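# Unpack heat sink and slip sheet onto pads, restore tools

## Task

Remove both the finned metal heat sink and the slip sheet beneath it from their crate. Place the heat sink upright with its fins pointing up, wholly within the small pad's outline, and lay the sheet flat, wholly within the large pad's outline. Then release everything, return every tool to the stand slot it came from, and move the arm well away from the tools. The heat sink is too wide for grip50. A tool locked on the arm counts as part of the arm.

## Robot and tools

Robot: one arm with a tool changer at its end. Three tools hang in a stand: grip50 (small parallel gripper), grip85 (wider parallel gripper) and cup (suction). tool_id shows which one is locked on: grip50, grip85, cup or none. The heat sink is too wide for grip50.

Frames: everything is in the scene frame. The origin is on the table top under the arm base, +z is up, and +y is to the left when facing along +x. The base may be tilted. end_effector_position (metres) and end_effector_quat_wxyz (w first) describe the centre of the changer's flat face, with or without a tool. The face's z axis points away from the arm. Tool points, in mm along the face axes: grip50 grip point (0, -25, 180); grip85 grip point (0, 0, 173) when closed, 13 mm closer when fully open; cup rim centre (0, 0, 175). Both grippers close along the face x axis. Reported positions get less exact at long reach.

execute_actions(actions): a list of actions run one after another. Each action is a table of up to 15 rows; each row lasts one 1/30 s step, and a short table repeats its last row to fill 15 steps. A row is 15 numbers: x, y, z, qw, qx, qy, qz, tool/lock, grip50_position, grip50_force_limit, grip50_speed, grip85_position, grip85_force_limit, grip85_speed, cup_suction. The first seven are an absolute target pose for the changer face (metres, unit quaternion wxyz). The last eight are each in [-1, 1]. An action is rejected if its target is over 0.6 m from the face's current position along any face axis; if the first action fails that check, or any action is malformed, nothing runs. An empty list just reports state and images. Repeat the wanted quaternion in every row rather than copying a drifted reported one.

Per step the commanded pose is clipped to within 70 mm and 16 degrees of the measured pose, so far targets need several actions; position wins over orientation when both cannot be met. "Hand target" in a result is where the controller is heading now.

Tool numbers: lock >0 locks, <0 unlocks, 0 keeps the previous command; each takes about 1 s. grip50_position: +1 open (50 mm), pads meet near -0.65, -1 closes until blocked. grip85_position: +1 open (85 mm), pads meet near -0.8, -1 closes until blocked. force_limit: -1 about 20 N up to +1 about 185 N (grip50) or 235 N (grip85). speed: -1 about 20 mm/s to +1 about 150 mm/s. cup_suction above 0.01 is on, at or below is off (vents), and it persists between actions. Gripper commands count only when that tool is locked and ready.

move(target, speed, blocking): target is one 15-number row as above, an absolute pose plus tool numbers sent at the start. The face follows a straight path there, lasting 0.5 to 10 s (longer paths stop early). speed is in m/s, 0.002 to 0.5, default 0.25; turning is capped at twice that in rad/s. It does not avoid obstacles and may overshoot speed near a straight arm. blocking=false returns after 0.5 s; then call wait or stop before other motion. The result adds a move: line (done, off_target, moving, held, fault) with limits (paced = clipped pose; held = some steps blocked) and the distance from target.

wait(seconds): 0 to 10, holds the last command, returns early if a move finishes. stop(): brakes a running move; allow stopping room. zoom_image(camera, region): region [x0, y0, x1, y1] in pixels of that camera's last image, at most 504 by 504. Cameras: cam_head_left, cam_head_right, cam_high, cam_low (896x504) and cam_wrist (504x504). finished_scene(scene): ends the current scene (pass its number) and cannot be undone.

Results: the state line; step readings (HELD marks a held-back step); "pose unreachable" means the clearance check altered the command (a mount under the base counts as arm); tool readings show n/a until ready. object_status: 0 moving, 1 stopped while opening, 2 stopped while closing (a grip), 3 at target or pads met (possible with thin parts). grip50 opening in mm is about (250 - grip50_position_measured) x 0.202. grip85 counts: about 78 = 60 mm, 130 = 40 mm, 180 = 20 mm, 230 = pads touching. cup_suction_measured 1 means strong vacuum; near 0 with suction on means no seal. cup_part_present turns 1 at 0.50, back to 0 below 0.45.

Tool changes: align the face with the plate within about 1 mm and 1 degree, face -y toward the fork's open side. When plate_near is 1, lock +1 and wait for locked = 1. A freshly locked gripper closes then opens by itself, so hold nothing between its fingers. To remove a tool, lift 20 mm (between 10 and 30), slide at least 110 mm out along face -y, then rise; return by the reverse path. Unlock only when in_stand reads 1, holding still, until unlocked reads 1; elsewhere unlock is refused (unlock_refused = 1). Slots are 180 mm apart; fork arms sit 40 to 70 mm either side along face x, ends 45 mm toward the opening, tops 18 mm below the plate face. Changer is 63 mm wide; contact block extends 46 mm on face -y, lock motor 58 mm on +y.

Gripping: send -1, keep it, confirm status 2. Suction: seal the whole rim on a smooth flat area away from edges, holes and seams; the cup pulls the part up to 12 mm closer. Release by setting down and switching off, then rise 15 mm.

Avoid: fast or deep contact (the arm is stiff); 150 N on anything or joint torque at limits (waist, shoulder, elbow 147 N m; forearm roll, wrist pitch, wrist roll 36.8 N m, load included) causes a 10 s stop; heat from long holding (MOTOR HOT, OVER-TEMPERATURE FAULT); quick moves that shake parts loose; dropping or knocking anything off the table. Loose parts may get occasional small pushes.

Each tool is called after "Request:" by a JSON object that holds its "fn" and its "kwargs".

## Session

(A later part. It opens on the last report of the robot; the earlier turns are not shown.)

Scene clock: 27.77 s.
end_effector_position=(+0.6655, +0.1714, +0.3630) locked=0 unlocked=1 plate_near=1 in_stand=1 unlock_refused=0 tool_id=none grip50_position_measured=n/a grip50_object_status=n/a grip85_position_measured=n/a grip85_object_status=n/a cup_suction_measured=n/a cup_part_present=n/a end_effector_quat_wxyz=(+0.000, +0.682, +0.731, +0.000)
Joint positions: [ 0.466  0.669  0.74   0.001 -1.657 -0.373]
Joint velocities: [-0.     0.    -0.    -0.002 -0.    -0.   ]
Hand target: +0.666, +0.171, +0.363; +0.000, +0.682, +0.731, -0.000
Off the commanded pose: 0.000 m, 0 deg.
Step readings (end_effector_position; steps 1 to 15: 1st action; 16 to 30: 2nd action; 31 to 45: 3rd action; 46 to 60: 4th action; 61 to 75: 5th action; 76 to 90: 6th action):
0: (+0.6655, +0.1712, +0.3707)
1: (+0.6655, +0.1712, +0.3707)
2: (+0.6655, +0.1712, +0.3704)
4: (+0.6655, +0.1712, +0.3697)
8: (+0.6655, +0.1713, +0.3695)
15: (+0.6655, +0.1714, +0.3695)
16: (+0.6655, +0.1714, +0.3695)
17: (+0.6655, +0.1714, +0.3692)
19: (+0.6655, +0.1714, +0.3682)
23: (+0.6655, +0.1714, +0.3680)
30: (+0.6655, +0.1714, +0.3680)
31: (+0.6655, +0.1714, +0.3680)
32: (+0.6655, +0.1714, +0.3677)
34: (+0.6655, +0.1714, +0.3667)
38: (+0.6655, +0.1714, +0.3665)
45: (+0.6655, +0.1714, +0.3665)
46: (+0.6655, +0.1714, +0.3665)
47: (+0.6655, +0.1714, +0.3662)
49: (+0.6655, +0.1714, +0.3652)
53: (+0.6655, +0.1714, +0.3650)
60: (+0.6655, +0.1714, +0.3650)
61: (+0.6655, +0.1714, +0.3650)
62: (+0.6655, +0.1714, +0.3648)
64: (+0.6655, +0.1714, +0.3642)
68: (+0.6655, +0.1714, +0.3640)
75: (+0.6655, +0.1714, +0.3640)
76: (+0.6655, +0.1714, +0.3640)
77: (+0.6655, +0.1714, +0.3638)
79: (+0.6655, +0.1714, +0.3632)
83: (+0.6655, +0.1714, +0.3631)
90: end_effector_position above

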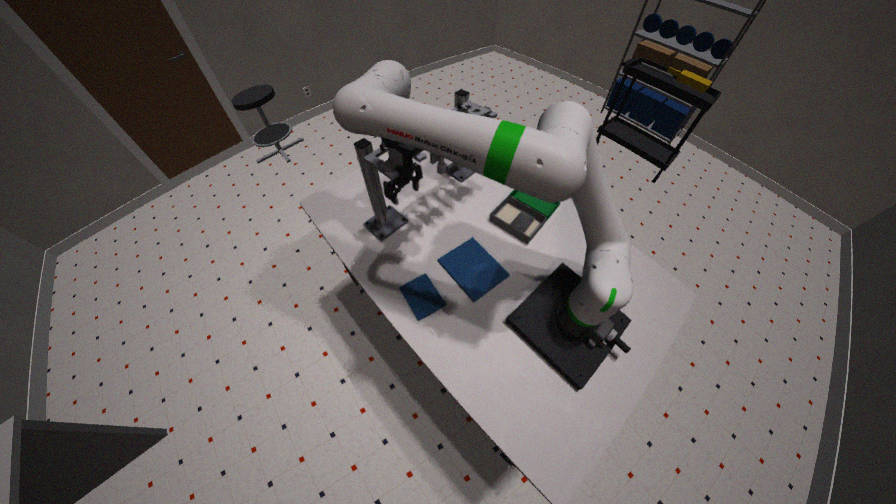

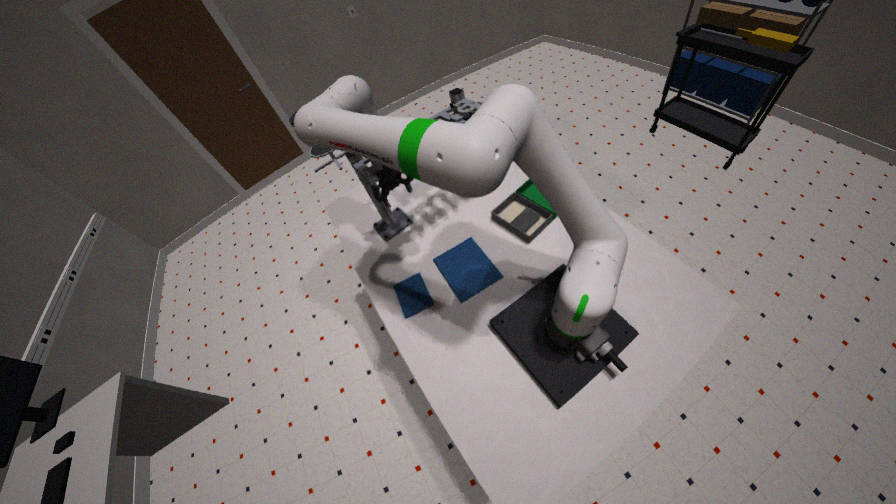

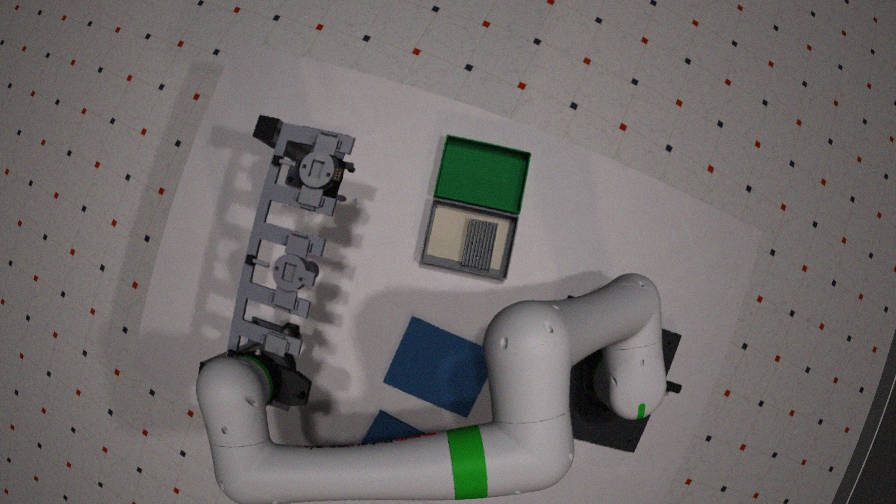

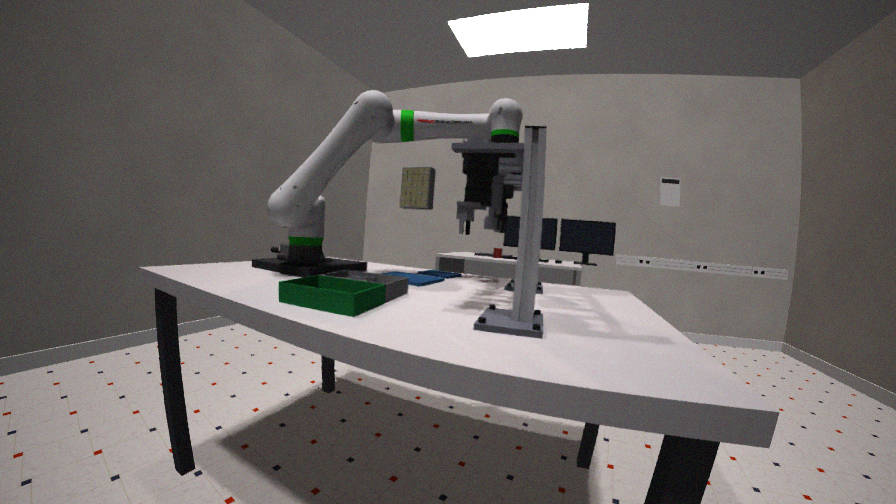

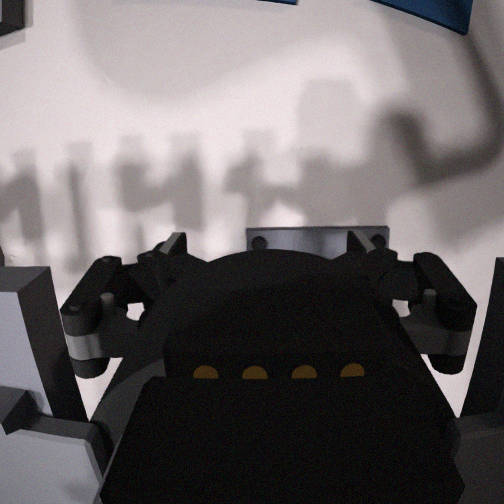

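Request:
{"fn": "execute_actions", "kwargs": {"actions": [[[0.6655,0.1714,0.3627,0,0.682,0.7314,0,1,0,0,0,0.75,-0.4,0,0]],[[0.6655,0.1714,0.3627,0,0.682,0.7314,0,1,0,0,0,0.75,-0.4,0,0]],[[0.6655,0.1714,0.3627,0,0.682,0.7314,0,1,0,0,0,0.75,-0.4,0,0]]]}}

Request:
{"fn": "move", "kwargs": {"target": [0.6655,0.1714,0.382,0,0.682,0.7314,0,0,0,0,0,0.75,-0.4,0,0], "speed": 0.03}}

Request:
{"fn": "move", "kwargs": {"target": [0.536,0.1623,0.382,0,0.682,0.7314,0,0,0,0,0,0.75,-0.4,0,0], "speed": 0.08}}

Request:
{"fn": "move", "kwargs": {"target": [0.382,-0.166,0.30,0,0.9986,0.052,0,0,0,0,0,0.75,-0.4,0,0]}}

Scene clock: 40.87 s.
end_effector_position=(+0.6655, +0.1714, +0.3627) locked=1 unlocked=0 plate_near=1 in_stand=1 unlock_refused=0 tool_id=grip85 grip50_position_measured=n/a grip50_object_status=n/a grip85_position_measured=n/a grip85_object_status=n/a cup_suction_measured=n/a cup_part_present=n/a end_effector_quat_wxyz=(+0.000, +0.682, +0.731, -0.000)
Joint positions: [ 0.466  0.669  0.739  0.001 -1.656 -0.373]
Joint velocities: [ 0.    -0.001  0.001  0.001  0.001 -0.   ]
Hand target: +0.665, +0.171, +0.363; +0.000, +0.682, +0.731, -0.000
Off the commanded pose: 0.000 m, 0 deg.
Step readings (end_effector_position; steps 1 to 15: 1st action; 16 to 30: 2nd action; 31 to 45: 3rd action):
0: (+0.6655, +0.1714, +0.3630)
1: (+0.6655, +0.1714, +0.3630)
2: (+0.6655, +0.1714, +0.3630)
4: (+0.6655, +0.1714, +0.3628)
8: (+0.6655, +0.1714, +0.3627)
15: (+0.6655, +0.1714, +0.3626)
16: (+0.6655, +0.1714, +0.3626)
17: (+0.6655, +0.1714, +0.3626)
19: (+0.6655, +0.1714, +0.3626)
23: (+0.6656, +0.1714, +0.3625)
30: (+0.6656, +0.1714, +0.3626)
31: (+0.6655, +0.1714, +0.3626)
32: (+0.6655, +0.1714, +0.3626)
34: (+0.6655, +0.1714, +0.3626)
38: (+0.6655, +0.1714, +0.3627)
45: end_effector_position above

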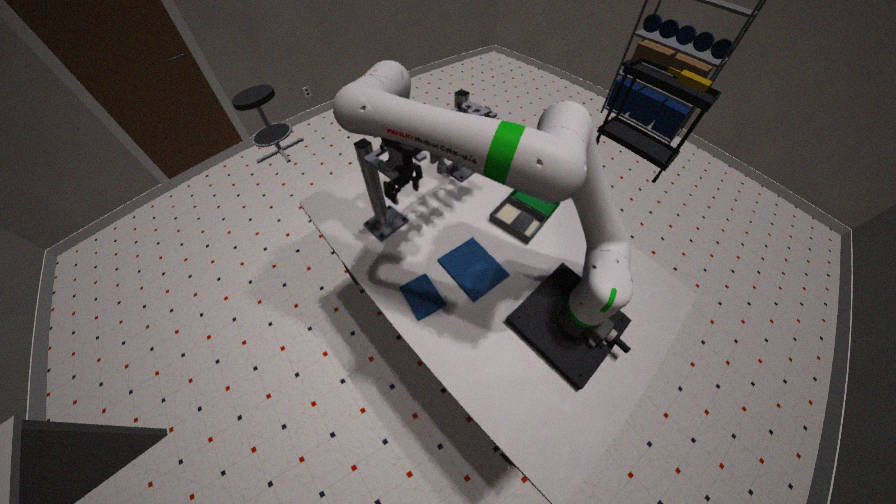

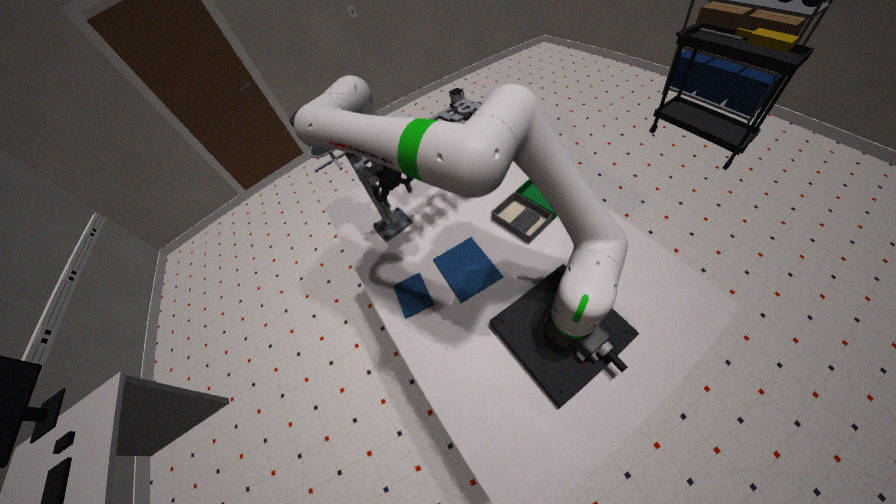

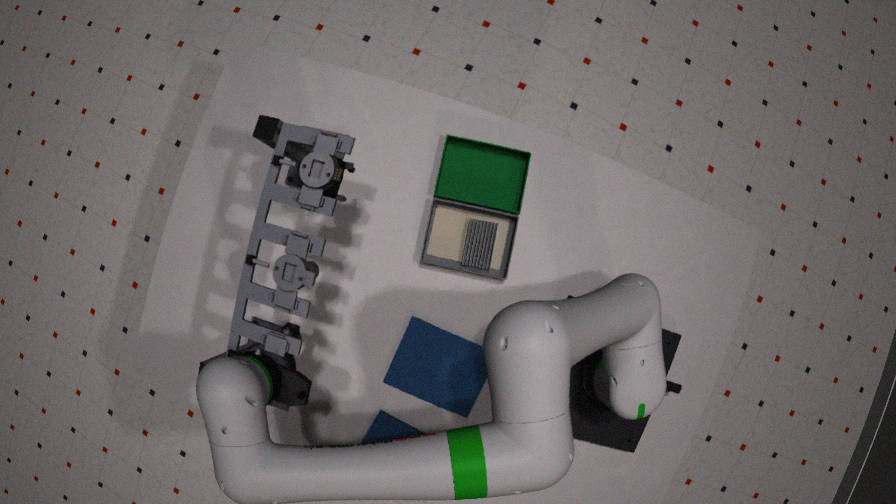

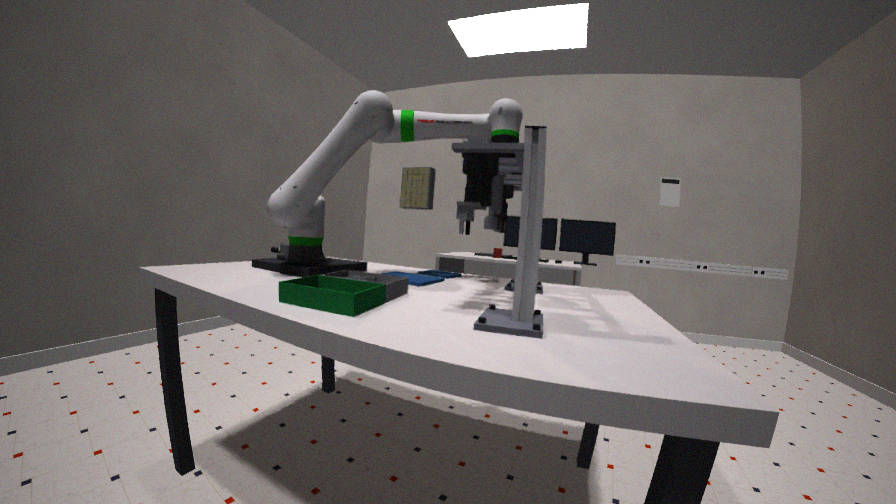

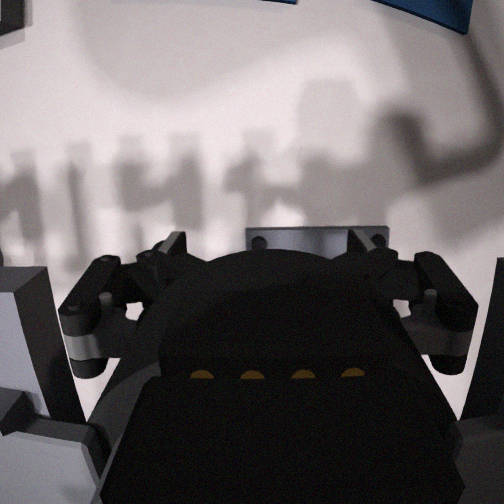

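Scene clock: 41.77 s.
end_effector_position=(+0.6655, +0.1712, +0.3820) locked=1 unlocked=0 plate_near=1 in_stand=0 unlock_refused=0 tool_id=grip85 grip50_position_measured=n/a grip50_object_status=n/a grip85_position_measured=n/a grip85_object_status=n/a cup_suction_measured=n/a cup_part_present=n/a end_effector_quat_wxyz=(+0.000, +0.682, +0.731, -0.000)
Joint positions: [ 0.465  0.676  0.795  0.001 -1.706 -0.373]
Joint velocities: [-0.    -0.001  0.003  0.001 -0.002  0.001]
Hand target: +0.665, +0.171, +0.382; -0.000, +0.682, +0.731, +0.000
Off the commanded pose: 0.000 m, 0 deg.
move: done

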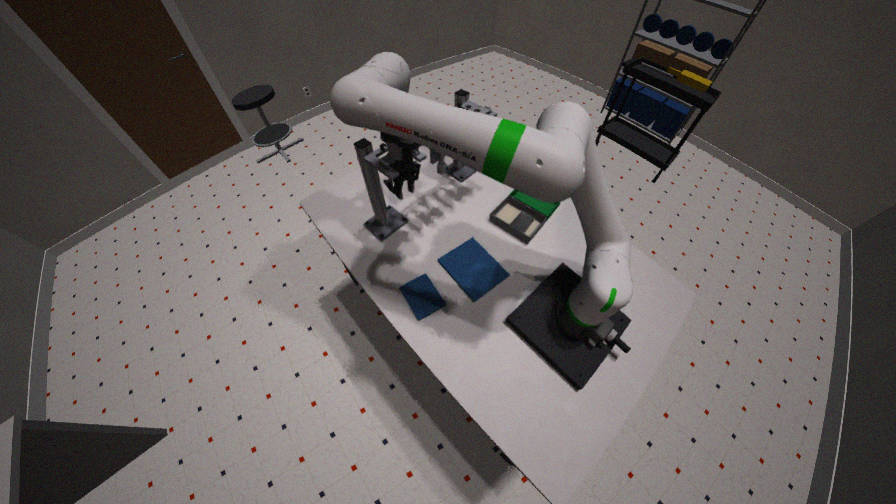

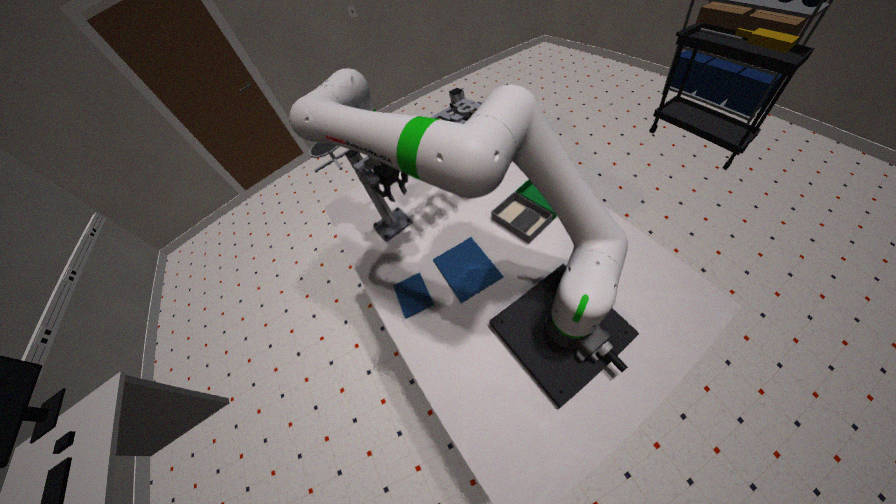

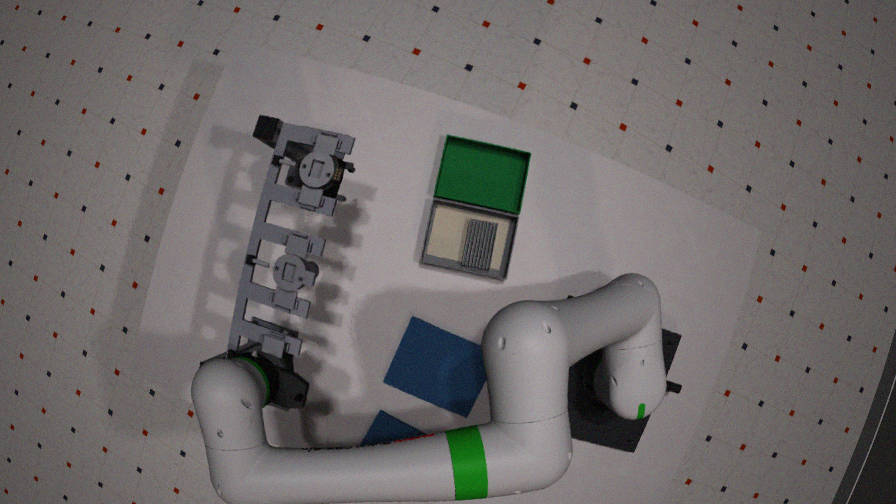

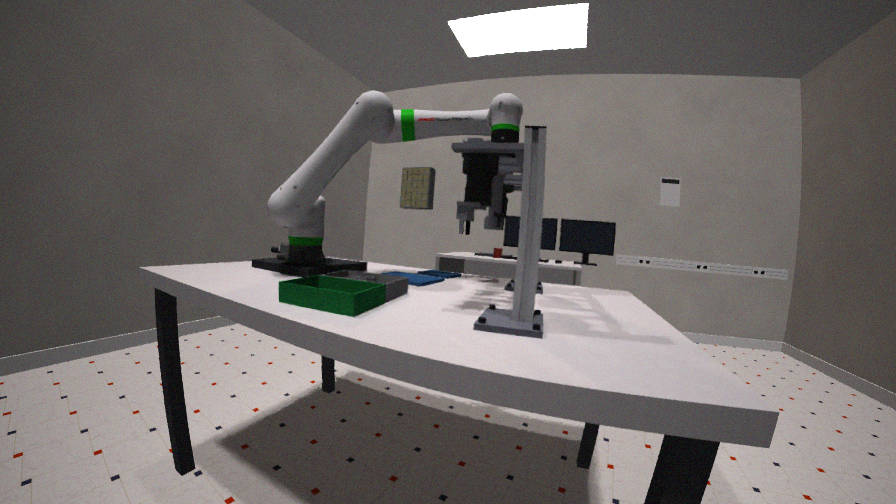

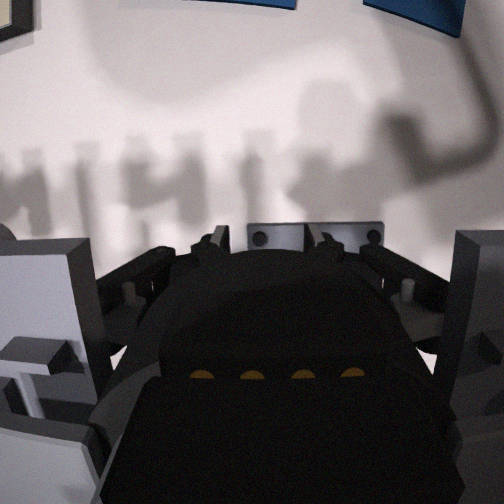

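Scene clock: 43.73 s.
end_effector_position=(+0.5362, +0.1625, +0.3821) locked=1 unlocked=0 plate_near=1 in_stand=0 unlock_refused=0 tool_id=grip85 grip50_position_measured=n/a grip50_object_status=n/a grip85_position_measured=n/a grip85_object_status=n/a cup_suction_measured=n/a cup_part_present=n/a end_effector_quat_wxyz=(-0.000, +0.682, +0.731, +0.000)
Joint positions: [ 0.55   0.308  0.267 -0.    -1.546 -0.458]
Joint velocities: [ 0.001 -0.001 -0.001 -0.     0.    -0.   ]
Hand target: +0.536, +0.162, +0.382; +0.000, +0.682, +0.731, +0.000
Off the commanded pose: 0.000 m, 0 deg.
move: done

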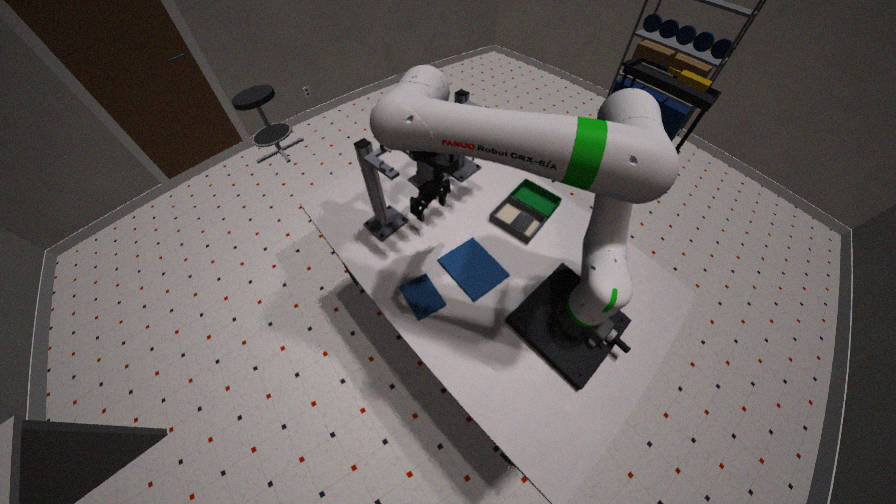

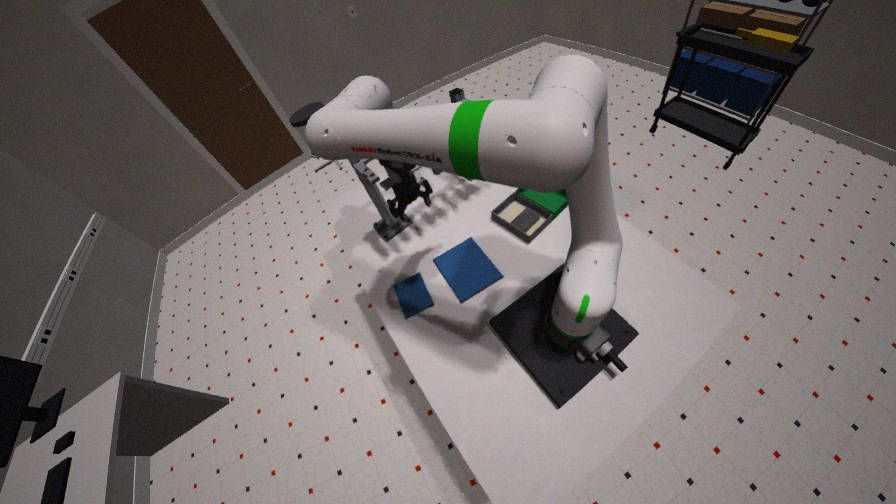

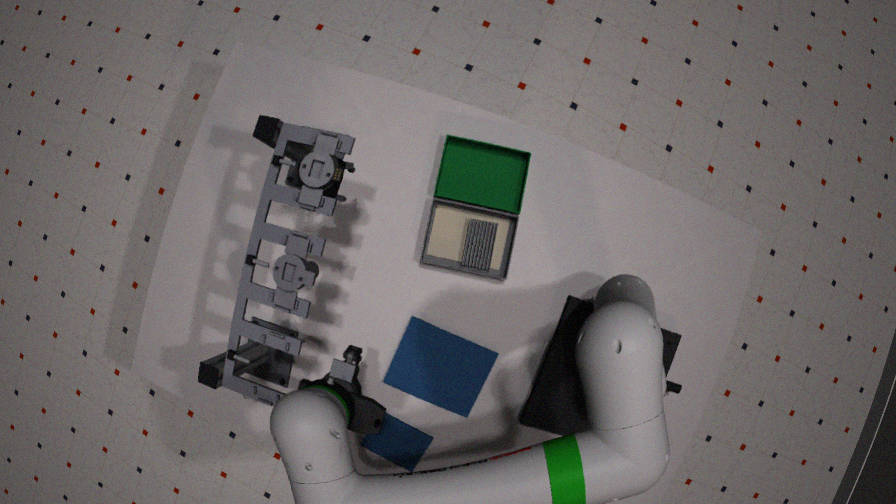

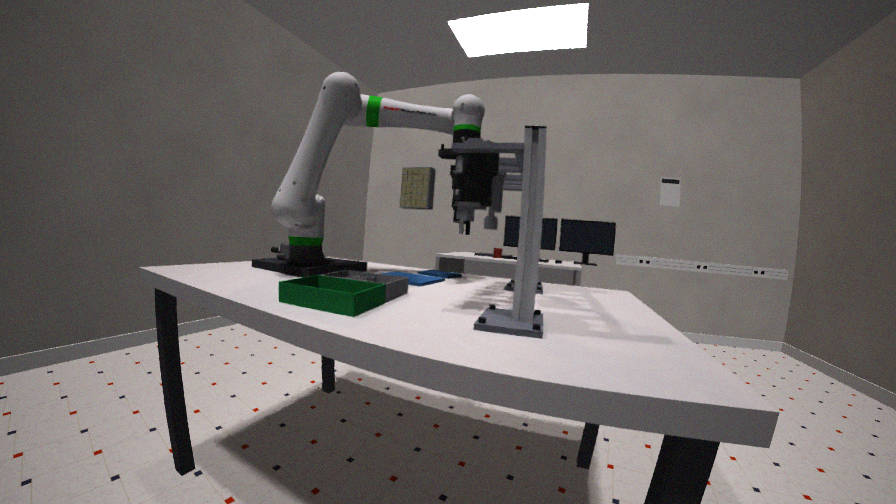

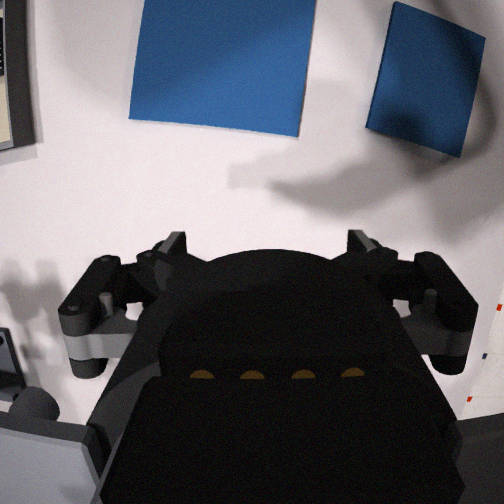

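Scene clock: 47.23 s.
end_effector_position=(+0.3822, -0.1664, +0.3002) locked=1 unlocked=0 plate_near=1 in_stand=0 unlock_refused=0 tool_id=grip85 grip50_position_measured=n/a grip50_object_status=n/a grip85_position_measured=35 grip85_object_status=3 cup_suction_measured=n/a cup_part_present=n/a end_effector_quat_wxyz=(+0.000, +0.999, +0.052, -0.000)
Joint positions: [-0.06  -0.033 -0.304  0.01  -1.313 -1.387]
Joint velocities: [-0.001  0.    -0.     0.001 -0.001  0.001]
Hand target: +0.382, -0.166, +0.300; +0.000, +0.999, +0.052, -0.000
Off the commanded pose: 0.000 m, 0 deg.
move: done

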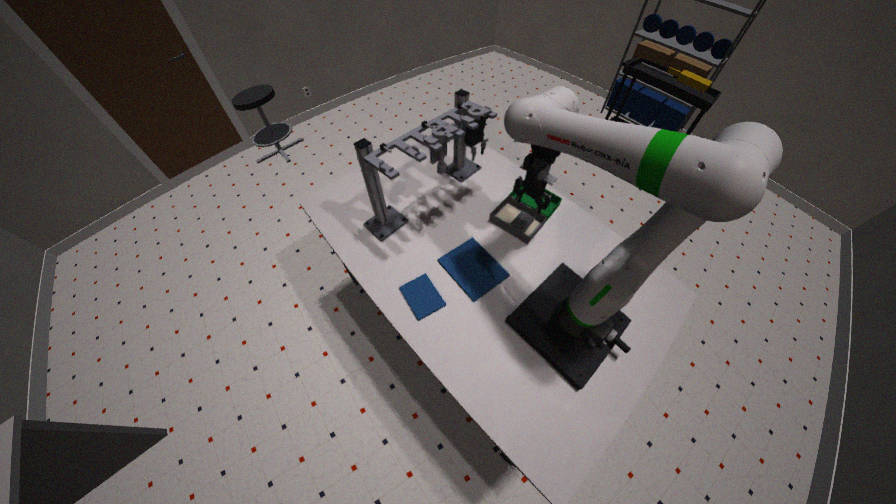

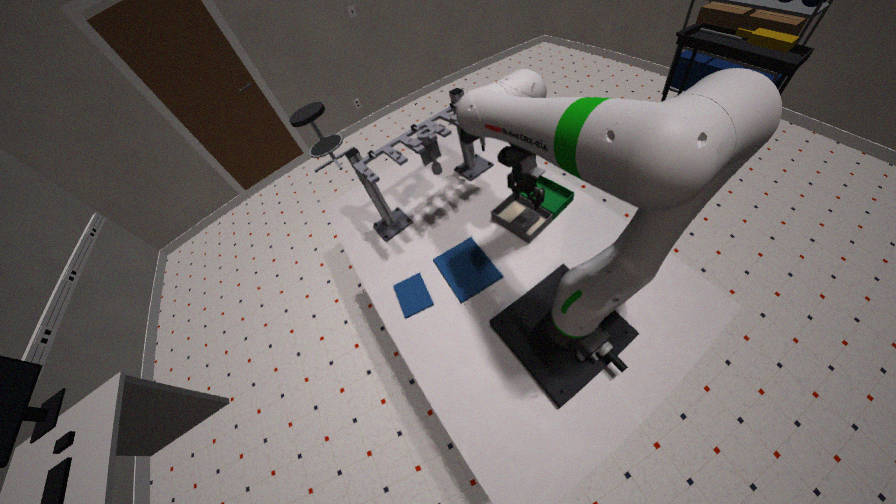

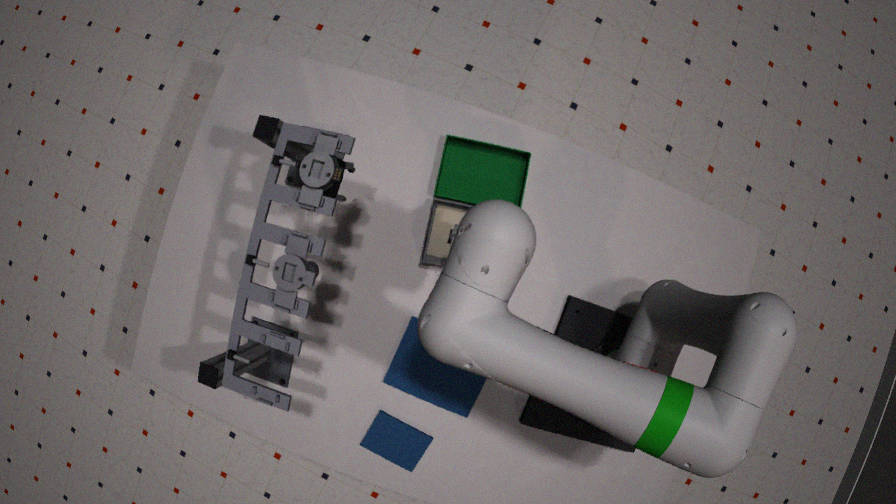

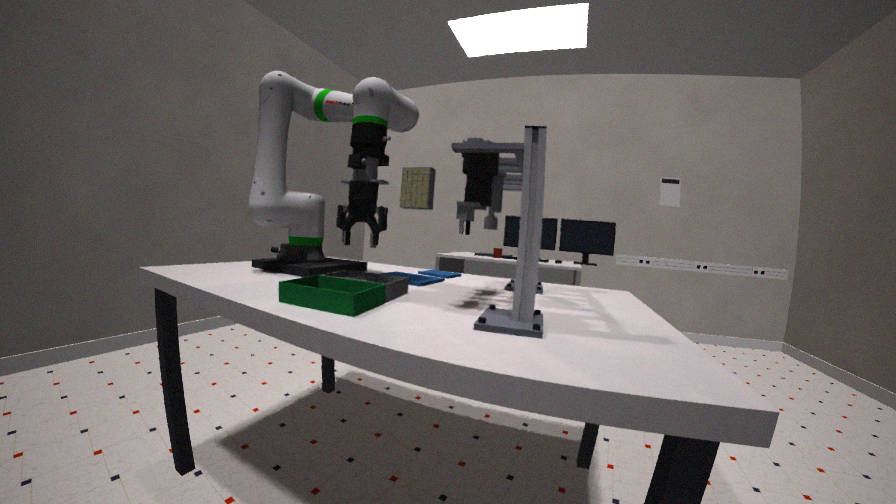

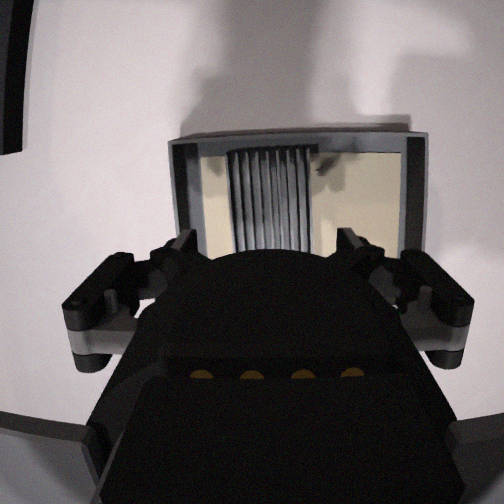

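Request:
{"fn": "move", "kwargs": {"target": [0.382,-0.166,0.245,0,0.9972,0.074,0,0,0,0,0,0.75,-0.4,0,0], "speed": 0.08}}

Scene clock: 50.27 s.
end_effector_position=(+0.3821, -0.1660, +0.2450) locked=1 unlocked=0 plate_near=1 in_stand=0 unlock_refused=0 tool_id=grip85 grip50_position_measured=n/a grip50_object_status=n/a grip85_position_measured=35 grip85_object_status=3 cup_suction_measured=n/a cup_part_present=n/a end_effector_quat_wxyz=(-0.000, +0.997, +0.074, +0.000)
Joint positions: [-0.061  0.012 -0.396  0.01  -1.176 -1.344]
Joint velocities: [-0.     0.001 -0.001 -0.001  0.002  0.   ]
Hand target: +0.382, -0.166, +0.245; -0.000, +0.997, +0.074, +0.000
Off the commanded pose: 0.000 m, 0 deg.
move: done

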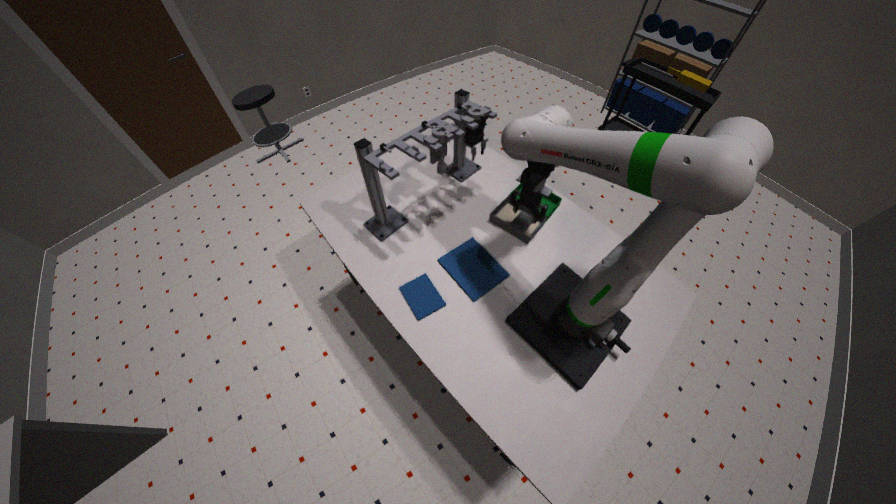

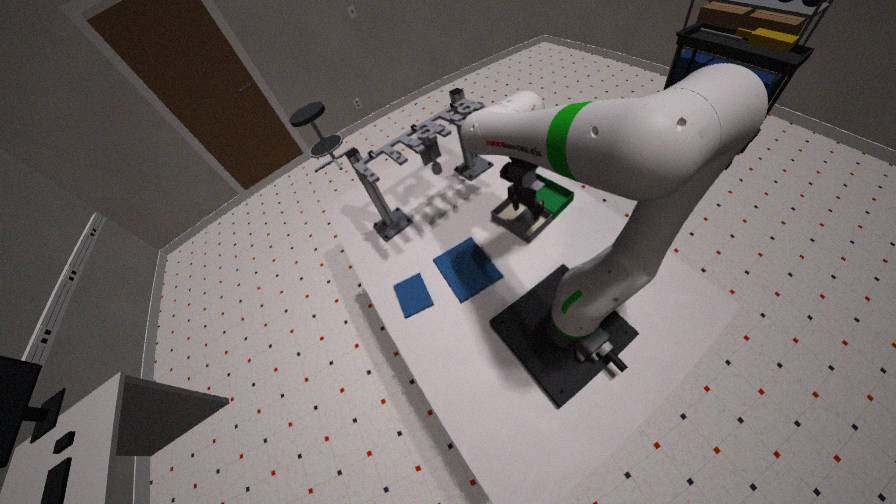

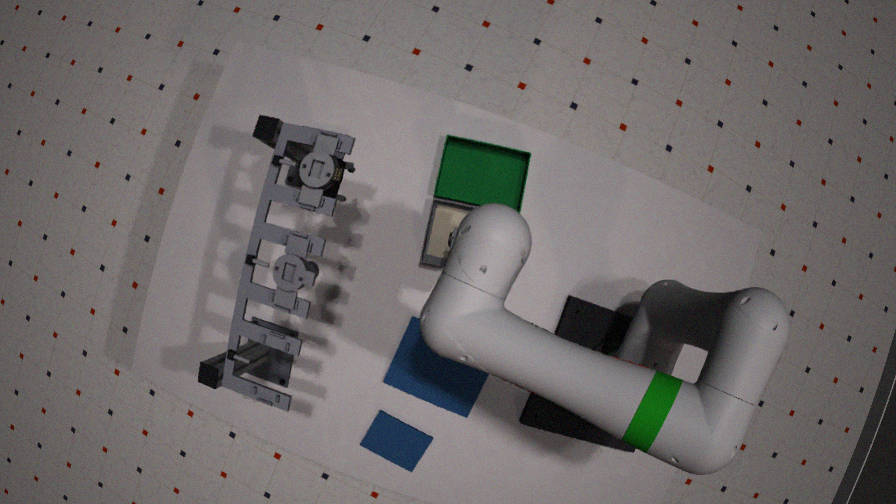

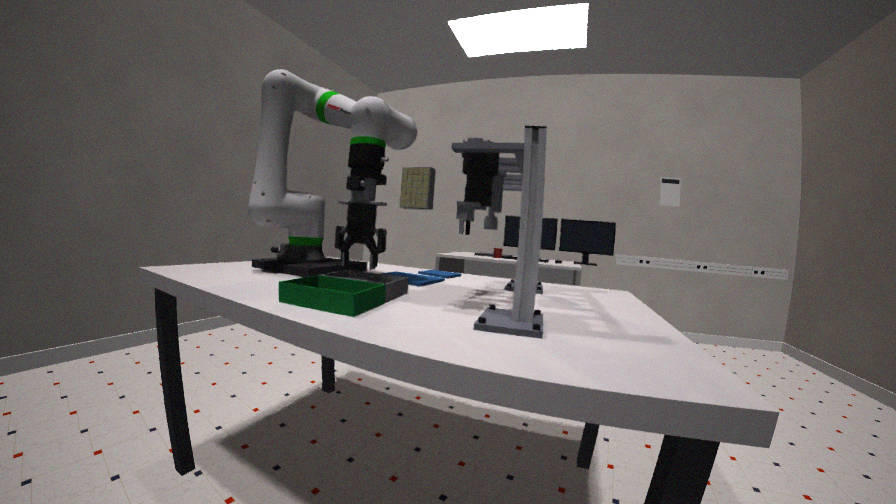

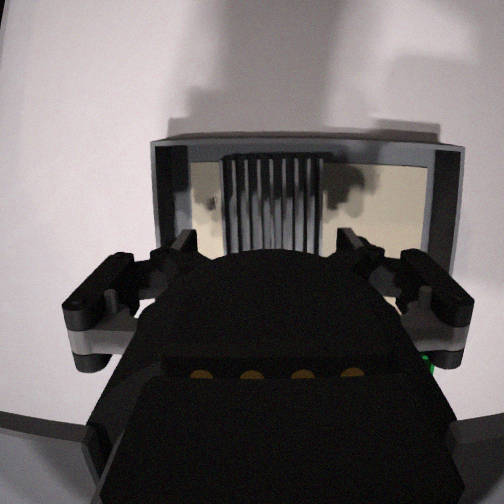

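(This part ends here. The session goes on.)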